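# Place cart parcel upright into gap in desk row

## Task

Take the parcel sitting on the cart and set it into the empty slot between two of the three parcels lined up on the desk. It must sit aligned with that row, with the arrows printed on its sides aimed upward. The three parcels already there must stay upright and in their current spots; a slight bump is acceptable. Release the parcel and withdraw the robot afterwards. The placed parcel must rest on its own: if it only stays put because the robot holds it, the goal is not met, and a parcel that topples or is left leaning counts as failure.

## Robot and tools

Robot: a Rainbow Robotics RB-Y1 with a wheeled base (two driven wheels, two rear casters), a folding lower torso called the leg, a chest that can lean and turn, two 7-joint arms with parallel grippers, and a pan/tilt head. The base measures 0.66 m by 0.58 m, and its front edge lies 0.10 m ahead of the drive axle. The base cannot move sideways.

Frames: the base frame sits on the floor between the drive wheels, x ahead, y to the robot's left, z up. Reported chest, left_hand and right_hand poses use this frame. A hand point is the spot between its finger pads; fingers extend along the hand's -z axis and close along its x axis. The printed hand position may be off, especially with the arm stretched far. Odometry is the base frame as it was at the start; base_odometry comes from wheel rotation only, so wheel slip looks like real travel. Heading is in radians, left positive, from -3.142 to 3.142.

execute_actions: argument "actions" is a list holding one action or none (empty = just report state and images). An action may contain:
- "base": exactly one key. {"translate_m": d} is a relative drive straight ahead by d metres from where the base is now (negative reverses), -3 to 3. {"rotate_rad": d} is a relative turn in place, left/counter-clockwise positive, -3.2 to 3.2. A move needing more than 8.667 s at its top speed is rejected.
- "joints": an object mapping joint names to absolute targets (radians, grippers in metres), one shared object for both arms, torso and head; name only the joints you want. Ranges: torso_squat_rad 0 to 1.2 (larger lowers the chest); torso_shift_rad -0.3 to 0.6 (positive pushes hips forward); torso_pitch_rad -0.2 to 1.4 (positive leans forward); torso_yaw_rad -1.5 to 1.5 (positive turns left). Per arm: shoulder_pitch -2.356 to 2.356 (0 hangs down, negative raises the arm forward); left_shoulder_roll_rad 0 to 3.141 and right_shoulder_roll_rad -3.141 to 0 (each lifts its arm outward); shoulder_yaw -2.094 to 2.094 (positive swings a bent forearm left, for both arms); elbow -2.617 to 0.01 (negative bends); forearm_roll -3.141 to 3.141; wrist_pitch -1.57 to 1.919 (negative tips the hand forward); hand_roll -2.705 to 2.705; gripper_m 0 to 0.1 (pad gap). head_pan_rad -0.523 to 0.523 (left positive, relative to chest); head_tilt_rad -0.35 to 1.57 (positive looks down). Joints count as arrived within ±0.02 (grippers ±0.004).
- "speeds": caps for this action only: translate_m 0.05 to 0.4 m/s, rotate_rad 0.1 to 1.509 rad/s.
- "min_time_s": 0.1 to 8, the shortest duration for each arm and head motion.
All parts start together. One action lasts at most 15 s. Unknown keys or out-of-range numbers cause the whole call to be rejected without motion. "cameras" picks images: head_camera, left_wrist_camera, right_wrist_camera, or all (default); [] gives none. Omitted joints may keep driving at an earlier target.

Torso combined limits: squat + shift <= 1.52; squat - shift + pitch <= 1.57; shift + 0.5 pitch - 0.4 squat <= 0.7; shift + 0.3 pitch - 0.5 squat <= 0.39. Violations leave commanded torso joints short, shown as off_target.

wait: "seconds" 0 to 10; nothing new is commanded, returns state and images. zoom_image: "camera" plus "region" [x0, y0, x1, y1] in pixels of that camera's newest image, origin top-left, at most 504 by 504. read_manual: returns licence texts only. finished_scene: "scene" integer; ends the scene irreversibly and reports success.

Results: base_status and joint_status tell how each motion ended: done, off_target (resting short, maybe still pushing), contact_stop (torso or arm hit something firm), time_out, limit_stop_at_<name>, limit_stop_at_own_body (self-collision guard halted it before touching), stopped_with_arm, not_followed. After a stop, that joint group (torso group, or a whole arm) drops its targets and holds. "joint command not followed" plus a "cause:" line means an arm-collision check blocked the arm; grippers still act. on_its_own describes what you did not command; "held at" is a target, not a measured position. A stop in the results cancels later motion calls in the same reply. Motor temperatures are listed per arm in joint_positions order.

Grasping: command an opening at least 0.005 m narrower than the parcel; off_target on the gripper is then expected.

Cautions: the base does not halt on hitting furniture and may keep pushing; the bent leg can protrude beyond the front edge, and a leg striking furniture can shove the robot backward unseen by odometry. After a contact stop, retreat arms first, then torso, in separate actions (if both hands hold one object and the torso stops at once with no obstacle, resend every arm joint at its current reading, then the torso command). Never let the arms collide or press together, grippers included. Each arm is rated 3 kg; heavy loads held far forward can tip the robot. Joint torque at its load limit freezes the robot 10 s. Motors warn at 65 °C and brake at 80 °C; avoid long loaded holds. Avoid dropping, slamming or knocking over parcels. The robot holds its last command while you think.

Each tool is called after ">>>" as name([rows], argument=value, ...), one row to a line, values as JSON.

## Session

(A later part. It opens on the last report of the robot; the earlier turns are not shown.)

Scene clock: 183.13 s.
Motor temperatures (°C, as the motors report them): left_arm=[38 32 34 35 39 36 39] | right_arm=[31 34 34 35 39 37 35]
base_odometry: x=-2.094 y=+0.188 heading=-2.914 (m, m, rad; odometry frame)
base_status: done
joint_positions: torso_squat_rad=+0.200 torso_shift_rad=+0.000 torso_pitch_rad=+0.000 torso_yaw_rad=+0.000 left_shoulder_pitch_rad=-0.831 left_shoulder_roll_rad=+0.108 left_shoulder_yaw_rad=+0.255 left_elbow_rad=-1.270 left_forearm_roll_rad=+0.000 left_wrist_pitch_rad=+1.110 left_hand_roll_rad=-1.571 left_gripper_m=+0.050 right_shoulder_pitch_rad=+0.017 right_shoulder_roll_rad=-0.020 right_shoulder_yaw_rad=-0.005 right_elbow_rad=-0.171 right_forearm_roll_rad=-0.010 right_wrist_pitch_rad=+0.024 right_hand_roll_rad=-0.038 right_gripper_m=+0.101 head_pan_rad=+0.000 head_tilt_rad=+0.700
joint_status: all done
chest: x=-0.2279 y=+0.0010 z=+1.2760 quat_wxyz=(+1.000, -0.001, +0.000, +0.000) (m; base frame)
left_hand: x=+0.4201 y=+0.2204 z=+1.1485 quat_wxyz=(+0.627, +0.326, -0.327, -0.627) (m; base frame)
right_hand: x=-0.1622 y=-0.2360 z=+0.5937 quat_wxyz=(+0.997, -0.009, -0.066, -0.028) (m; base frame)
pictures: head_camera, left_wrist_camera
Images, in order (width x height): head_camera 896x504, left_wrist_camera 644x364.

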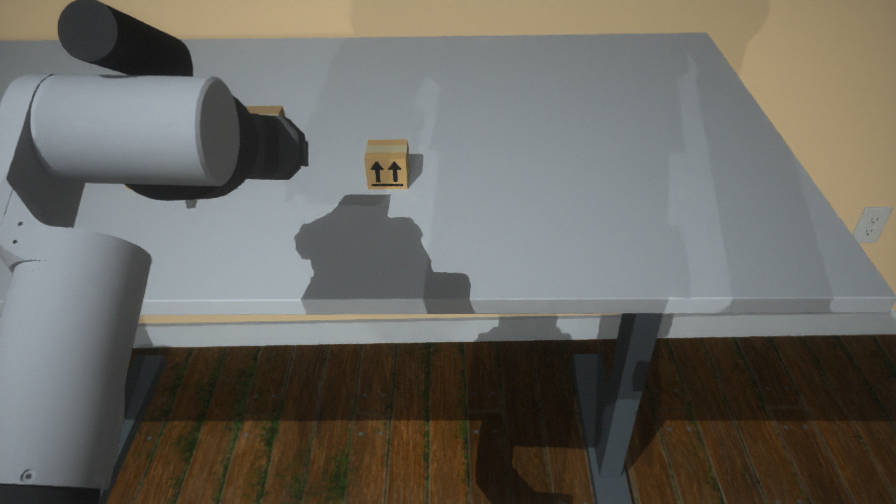

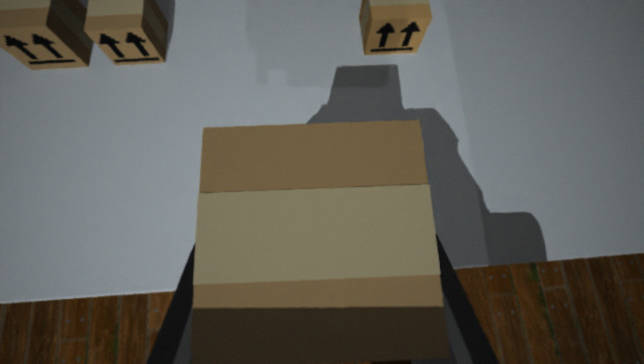

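>>> execute_actions([
  {"base":{"rotate_rad":0.22}},
], cameras=[])

>>> execute_actions([
  {"base":{"translate_m":0.21}},
], cameras=[])

>>> execute_actions([
  {"base":{"rotate_rad":-0.22},"joints":{"torso_squat_rad":0.45,"head_pan_rad":0.3}},
], cameras=["head_camera","left_wrist_camera"])

Scene clock: 194.23 s.
Motor temperatures (°C, as the motors report them): left_arm=[38 32 34 35 39 36 39] | right_arm=[31 34 34 35 39 37 35]
base_odometry: x=-2.094 y=+0.188 heading=-2.695 (m, m, rad; odometry frame)
base_status: done
joint_positions: torso_squat_rad=+0.200 torso_shift_rad=+0.000 torso_pitch_rad=+0.000 torso_yaw_rad=+0.000 left_shoulder_pitch_rad=-0.831 left_shoulder_roll_rad=+0.108 left_shoulder_yaw_rad=+0.255 left_elbow_rad=-1.270 left_forearm_roll_rad=+0.000 left_wrist_pitch_rad=+1.110 left_hand_roll_rad=-1.571 left_gripper_m=+0.050 right_shoulder_pitch_rad=+0.017 right_shoulder_roll_rad=-0.020 right_shoulder_yaw_rad=-0.005 right_elbow_rad=-0.171 right_forearm_roll_rad=-0.010 right_wrist_pitch_rad=+0.024 right_hand_roll_rad=-0.038 right_gripper_m=+0.101 head_pan_rad=+0.000 head_tilt_rad=+0.700
joint_status: not commanded
chest: x=-0.2279 y=+0.0010 z=+1.2760 quat_wxyz=(+1.000, -0.001, +0.000, +0.000) (m; base frame)
left_hand: x=+0.4201 y=+0.2204 z=+1.1485 quat_wxyz=(+0.627, +0.326, -0.327, -0.627) (m; base frame)
right_hand: x=-0.1622 y=-0.2360 z=+0.5937 quat_wxyz=(+0.997, -0.009, -0.066, -0.028) (m; base frame)
pictures: none
No camera images: the call's "cameras" was empty. Leave "cameras" out to get every camera's image.

Scene clock: 196.27 s.
Motor temperatures (°C, as the motors report them): left_arm=[38 32 34 35 39 36 39] | right_arm=[31 34 34 35 39 37 35]
base_odometry: x=-2.283 y=+0.097 heading=-2.695 (m, m, rad; odometry frame)
base_status: done
joint_positions: torso_squat_rad=+0.200 torso_shift_rad=+0.000 torso_pitch_rad=+0.000 torso_yaw_rad=+0.000 left_shoulder_pitch_rad=-0.831 left_shoulder_roll_rad=+0.108 left_shoulder_yaw_rad=+0.255 left_elbow_rad=-1.270 left_forearm_roll_rad=+0.000 left_wrist_pitch_rad=+1.110 left_hand_roll_rad=-1.571 left_gripper_m=+0.050 right_shoulder_pitch_rad=+0.016 right_shoulder_roll_rad=-0.020 right_shoulder_yaw_rad=-0.005 right_elbow_rad=-0.171 right_forearm_roll_rad=-0.010 right_wrist_pitch_rad=+0.024 right_hand_roll_rad=-0.038 right_gripper_m=+0.101 head_pan_rad=+0.000 head_tilt_rad=+0.700
joint_status: not commanded
chest: x=-0.2278 y=+0.0010 z=+1.2760 quat_wxyz=(+1.000, -0.001, +0.000, +0.000) (m; base frame)
left_hand: x=+0.4202 y=+0.2204 z=+1.1484 quat_wxyz=(+0.627, +0.326, -0.327, -0.627) (m; base frame)
right_hand: x=-0.1622 y=-0.2360 z=+0.5937 quat_wxyz=(+0.997, -0.009, -0.066, -0.028) (m; base frame)
pictures: none
No camera images: the call's "cameras" was empty. Leave "cameras" out to get every camera's image.

Scene clock: 197.93 s.
Motor temperatures (°C, as the motors report them): left_arm=[38 32 34 35 39 36 39] | right_arm=[31 34 34 35 39 37 35]
base_odometry: x=-2.283 y=+0.097 heading=-2.914 (m, m, rad; odometry frame)
base_status: done
joint_positions: torso_squat_rad=+0.450 torso_shift_rad=+0.000 torso_pitch_rad=+0.000 torso_yaw_rad=+0.000 left_shoulder_pitch_rad=-0.831 left_shoulder_roll_rad=+0.108 left_shoulder_yaw_rad=+0.255 left_elbow_rad=-1.270 left_forearm_roll_rad=+0.000 left_wrist_pitch_rad=+1.110 left_hand_roll_rad=-1.571 left_gripper_m=+0.050 right_shoulder_pitch_rad=+0.017 right_shoulder_roll_rad=-0.020 right_shoulder_yaw_rad=-0.005 right_elbow_rad=-0.171 right_forearm_roll_rad=-0.010 right_wrist_pitch_rad=+0.024 right_hand_roll_rad=-0.038 right_gripper_m=+0.101 head_pan_rad=+0.300 head_tilt_rad=+0.700
joint_status: all done
chest: x=-0.2280 y=+0.0010 z=+1.2202 quat_wxyz=(+1.000, -0.001, +0.000, +0.000) (m; base frame)
left_hand: x=+0.4200 y=+0.2204 z=+1.0929 quat_wxyz=(+0.627, +0.326, -0.327, -0.627) (m; base frame)
right_hand: x=-0.1621 y=-0.2360 z=+0.5380 quat_wxyz=(+0.997, -0.009, -0.066, -0.028) (m; base frame)
pictures: head_camera, left_wrist_camera
Images, in order (width x height): head_camera 896x504, left_wrist_camera 644x364.

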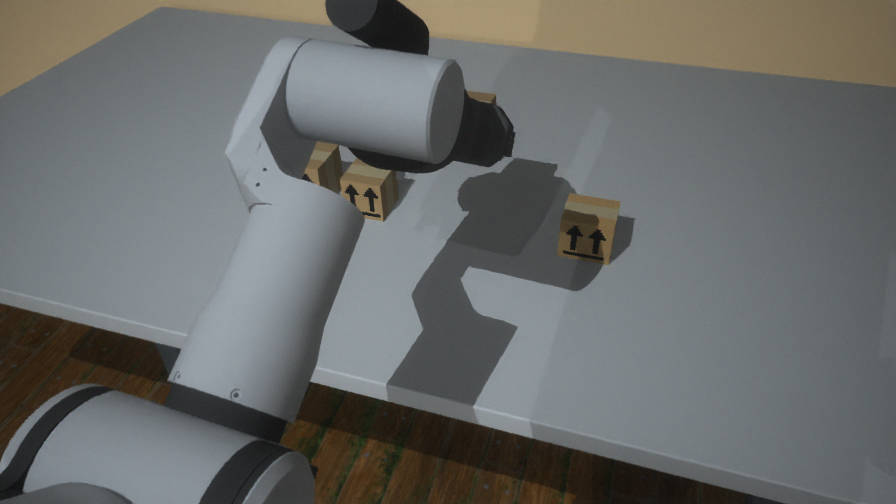

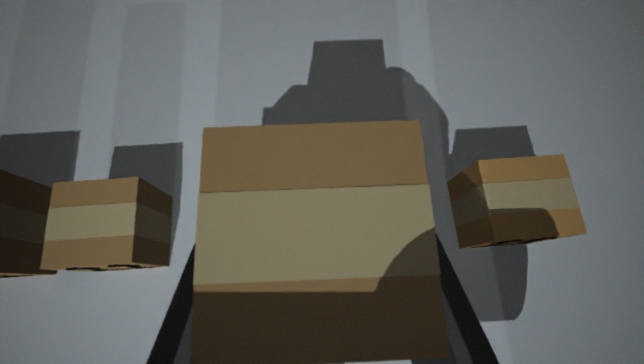

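>>> execute_actions([
  {"joints":{"torso_squat_rad":0.65,"head_tilt_rad":0.55}},
], cameras=["head_camera","left_wrist_camera"])

Scene clock: 203.27 s.
Motor temperatures (°C, as the motors report them): left_arm=[38 32 34 35 39 36 39] | right_arm=[31 34 34 35 39 37 35]
base_odometry: x=-2.283 y=+0.097 heading=-2.914 (m, m, rad; odometry frame)
base_status: not commanded
joint_positions: torso_squat_rad=+0.650 torso_shift_rad=+0.000 torso_pitch_rad=+0.000 torso_yaw_rad=+0.000 left_shoulder_pitch_rad=-0.831 left_shoulder_roll_rad=+0.108 left_shoulder_yaw_rad=+0.255 left_elbow_rad=-1.270 left_forearm_roll_rad=+0.000 left_wrist_pitch_rad=+1.110 left_hand_roll_rad=-1.571 left_gripper_m=+0.050 right_shoulder_pitch_rad=+0.017 right_shoulder_roll_rad=-0.020 right_shoulder_yaw_rad=-0.005 right_elbow_rad=-0.171 right_forearm_roll_rad=-0.010 right_wrist_pitch_rad=+0.024 right_hand_roll_rad=-0.038 right_gripper_m=+0.101 head_pan_rad=+0.300 head_tilt_rad=+0.550
joint_status: all done
chest: x=-0.2280 y=+0.0009 z=+1.1472 quat_wxyz=(+1.000, -0.001, +0.000, +0.000) (m; base frame)
left_hand: x=+0.4200 y=+0.2203 z=+1.0199 quat_wxyz=(+0.627, +0.326, -0.327, -0.627) (m; base frame)
right_hand: x=-0.1621 y=-0.2361 z=+0.4650 quat_wxyz=(+0.997, -0.009, -0.066, -0.028) (m; base frame)
pictures: head_camera, left_wrist_camera
Images, in order (width x height): head_camera 896x504, left_wrist_camera 644x364.

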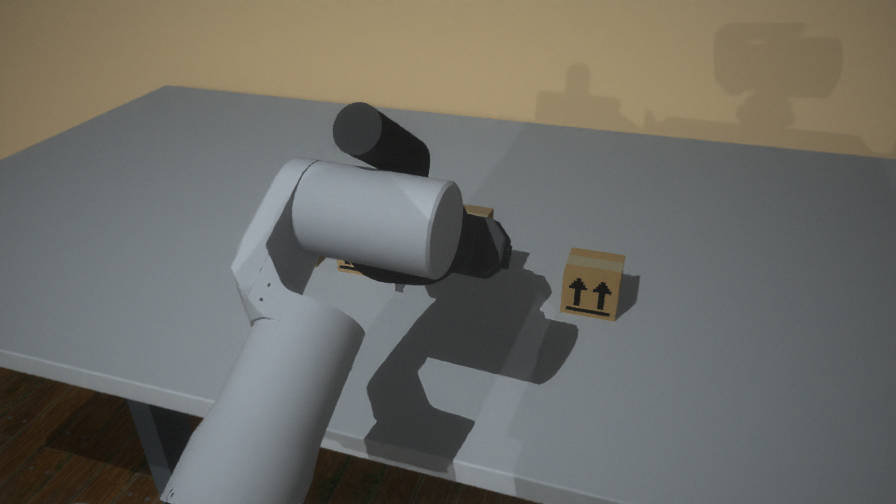

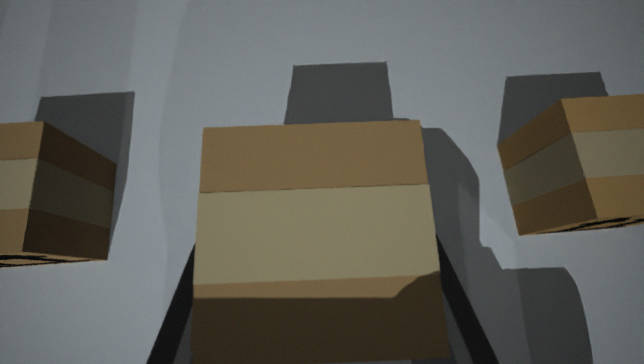

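>>> execute_actions([
  {"base":{"translate_m":0.027},"joints":{"torso_squat_rad":0.725}},
], cameras=["head_camera","left_wrist_camera"])

Scene clock: 210.87 s.
Motor temperatures (°C, as the motors report them): left_arm=[38 32 34 35 39 36 39] | right_arm=[31 34 34 35 39 37 35]
base_odometry: x=-2.309 y=+0.091 heading=-2.915 (m, m, rad; odometry frame)
base_status: done
joint_positions: torso_squat_rad=+0.725 torso_shift_rad=+0.000 torso_pitch_rad=+0.000 torso_yaw_rad=+0.000 left_shoulder_pitch_rad=-0.831 left_shoulder_roll_rad=+0.108 left_shoulder_yaw_rad=+0.255 left_elbow_rad=-1.270 left_forearm_roll_rad=+0.000 left_wrist_pitch_rad=+1.110 left_hand_roll_rad=-1.571 left_gripper_m=+0.050 right_shoulder_pitch_rad=+0.017 right_shoulder_roll_rad=-0.020 right_shoulder_yaw_rad=-0.005 right_elbow_rad=-0.171 right_forearm_roll_rad=-0.010 right_wrist_pitch_rad=+0.024 right_hand_roll_rad=-0.038 right_gripper_m=+0.101 head_pan_rad=+0.300 head_tilt_rad=+0.550
joint_status: all done
chest: x=-0.2280 y=+0.0009 z=+1.1139 quat_wxyz=(+1.000, -0.001, +0.000, +0.000) (m; base frame)
left_hand: x=+0.4201 y=+0.2203 z=+0.9865 quat_wxyz=(+0.627, +0.326, -0.327, -0.627) (m; base frame)
right_hand: x=-0.1622 y=-0.2361 z=+0.4317 quat_wxyz=(+0.997, -0.009, -0.066, -0.028) (m; base frame)
pictures: head_camera, left_wrist_camera
Images, in order (width x height): head_camera 896x504, left_wrist_camera 644x364.

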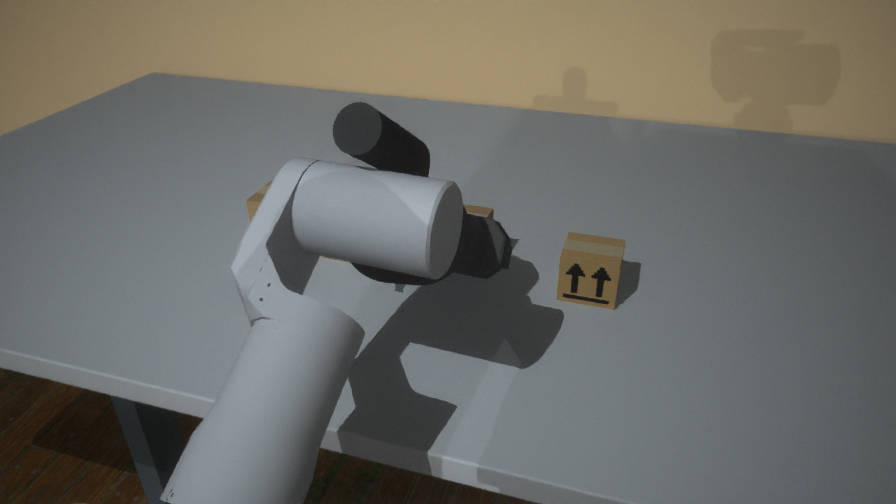

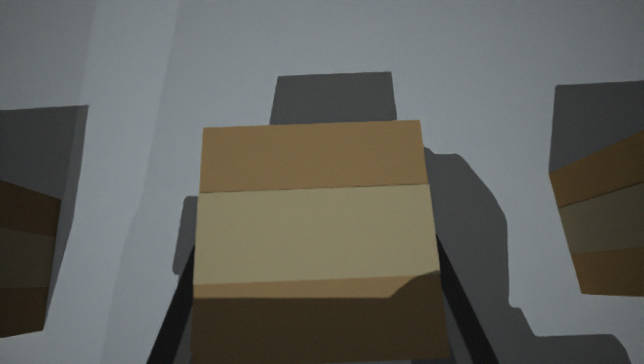

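>>> execute_actions([
  {"joints":{"torso_squat_rad":0.745}},
], cameras=["left_wrist_camera"])

>>> execute_actions([
  {"joints":{"left_gripper_m":0.085}},
], cameras=["left_wrist_camera"])

>>> execute_actions([
  {"base":{"translate_m":-0.5},"joints":{"head_pan_rad":0,"head_tilt_rad":0.3}},
], cameras=["head_camera","left_wrist_camera"])

Scene clock: 218.90 s.
Motor temperatures (°C, as the motors report them): left_arm=[38 32 34 35 39 36 39] | right_arm=[31 34 34 35 39 37 35]
base_odometry: x=-2.309 y=+0.091 heading=-2.915 (m, m, rad; odometry frame)
base_status: not commanded
joint_positions: torso_squat_rad=+0.745 torso_shift_rad=+0.000 torso_pitch_rad=+0.000 torso_yaw_rad=+0.000 left_shoulder_pitch_rad=-0.831 left_shoulder_roll_rad=+0.108 left_shoulder_yaw_rad=+0.255 left_elbow_rad=-1.270 left_forearm_roll_rad=+0.000 left_wrist_pitch_rad=+1.110 left_hand_roll_rad=-1.571 left_gripper_m=+0.050 right_shoulder_pitch_rad=+0.017 right_shoulder_roll_rad=-0.020 right_shoulder_yaw_rad=-0.005 right_elbow_rad=-0.171 right_forearm_roll_rad=-0.010 right_wrist_pitch_rad=+0.024 right_hand_roll_rad=-0.038 right_gripper_m=+0.101 head_pan_rad=+0.300 head_tilt_rad=+0.550
joint_status: all done
chest: x=-0.2280 y=+0.0009 z=+1.1045 quat_wxyz=(+1.000, -0.001, +0.000, +0.000) (m; base frame)
left_hand: x=+0.4200 y=+0.2203 z=+0.9772 quat_wxyz=(+0.627, +0.326, -0.327, -0.627) (m; base frame)
right_hand: x=-0.1622 y=-0.2361 z=+0.4223 quat_wxyz=(+0.997, -0.009, -0.066, -0.028) (m; base frame)
pictures: left_wrist_camera
Images, in order (width x height): left_wrist_camera 644x364.

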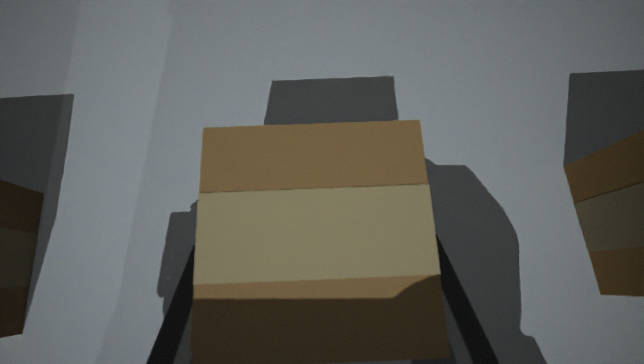

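Scene clock: 219.90 s.
Motor temperatures (°C, as the motors report them): left_arm=[38 32 34 35 39 36 39] | right_arm=[31 34 34 35 39 37 35]
base_odometry: x=-2.309 y=+0.091 heading=-2.915 (m, m, rad; odometry frame)
base_status: not commanded
joint_positions: torso_squat_rad=+0.745 torso_shift_rad=+0.000 torso_pitch_rad=+0.000 torso_yaw_rad=+0.000 left_shoulder_pitch_rad=-0.831 left_shoulder_roll_rad=+0.108 left_shoulder_yaw_rad=+0.255 left_elbow_rad=-1.270 left_forearm_roll_rad=+0.000 left_wrist_pitch_rad=+1.110 left_hand_roll_rad=-1.571 left_gripper_m=+0.085 right_shoulder_pitch_rad=+0.017 right_shoulder_roll_rad=-0.020 right_shoulder_yaw_rad=-0.005 right_elbow_rad=-0.171 right_forearm_roll_rad=-0.010 right_wrist_pitch_rad=+0.024 right_hand_roll_rad=-0.038 right_gripper_m=+0.101 head_pan_rad=+0.300 head_tilt_rad=+0.550
joint_status: all done
chest: x=-0.2280 y=+0.0009 z=+1.1045 quat_wxyz=(+1.000, -0.001, +0.000, +0.000) (m; base frame)
left_hand: x=+0.4200 y=+0.2203 z=+0.9772 quat_wxyz=(+0.627, +0.326, -0.327, -0.627) (m; base frame)
right_hand: x=-0.1622 y=-0.2361 z=+0.4223 quat_wxyz=(+0.997, -0.009, -0.066, -0.028) (m; base frame)
pictures: left_wrist_camera
Images, in order (width x height): left_wrist_camera 644x364.

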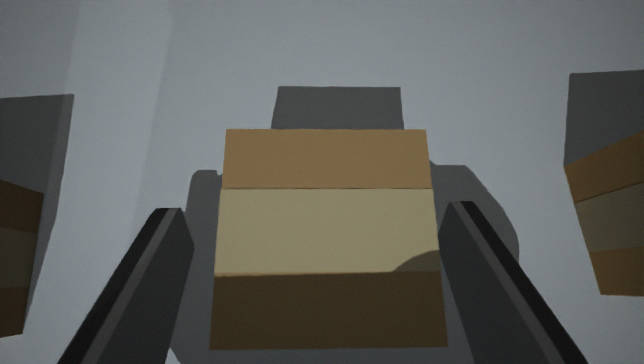

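Scene clock: 222.87 s.
Motor temperatures (°C, as the motors report them): left_arm=[38 32 34 35 39 36 39] | right_arm=[31 34 34 35 39 37 35]
base_odometry: x=-1.822 y=+0.203 heading=-2.916 (m, m, rad; odometry frame)
base_status: done
joint_positions: torso_squat_rad=+0.745 torso_shift_rad=+0.000 torso_pitch_rad=+0.000 torso_yaw_rad=+0.000 left_shoulder_pitch_rad=-0.831 left_shoulder_roll_rad=+0.108 left_shoulder_yaw_rad=+0.255 left_elbow_rad=-1.270 left_forearm_roll_rad=+0.000 left_wrist_pitch_rad=+1.110 left_hand_roll_rad=-1.571 left_gripper_m=+0.085 right_shoulder_pitch_rad=+0.017 right_shoulder_roll_rad=-0.020 right_shoulder_yaw_rad=-0.005 right_elbow_rad=-0.171 right_forearm_roll_rad=-0.010 right_wrist_pitch_rad=+0.024 right_hand_roll_rad=-0.038 right_gripper_m=+0.101 head_pan_rad=+0.000 head_tilt_rad=+0.300
joint_status: all done
chest: x=-0.2280 y=+0.0009 z=+1.1045 quat_wxyz=(+1.000, -0.001, +0.000, +0.000) (m; base frame)
left_hand: x=+0.4200 y=+0.2202 z=+0.9771 quat_wxyz=(+0.627, +0.326, -0.327, -0.627) (m; base frame)
right_hand: x=-0.1623 y=-0.2361 z=+0.4222 quat_wxyz=(+0.997, -0.009, -0.066, -0.028) (m; base frame)
pictures: head_camera, left_wrist_camera
Images, in order (width x height): head_camera 896x504, left_wrist_camera 644x364.

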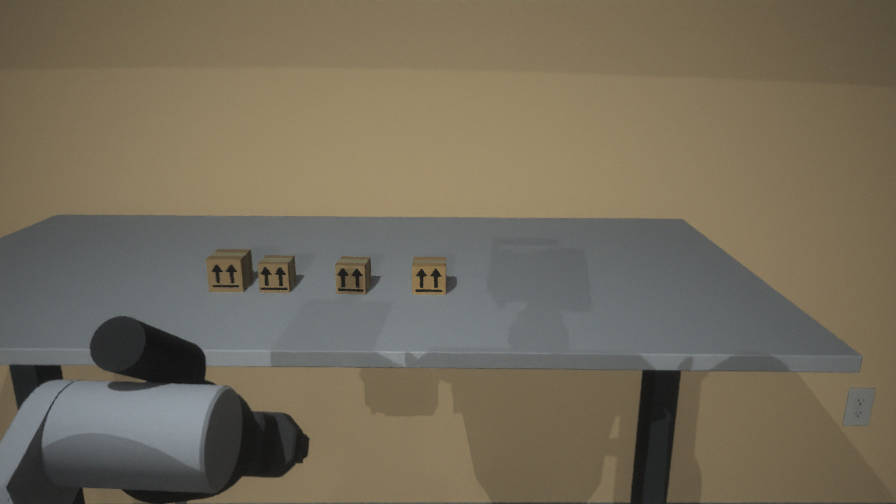

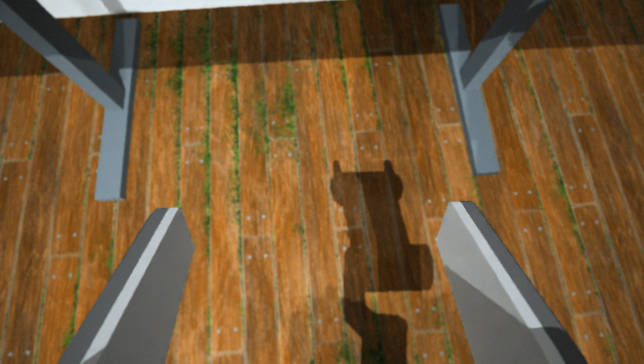

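>>> finished_scene(scene=1)

The scene is finished: the task was done.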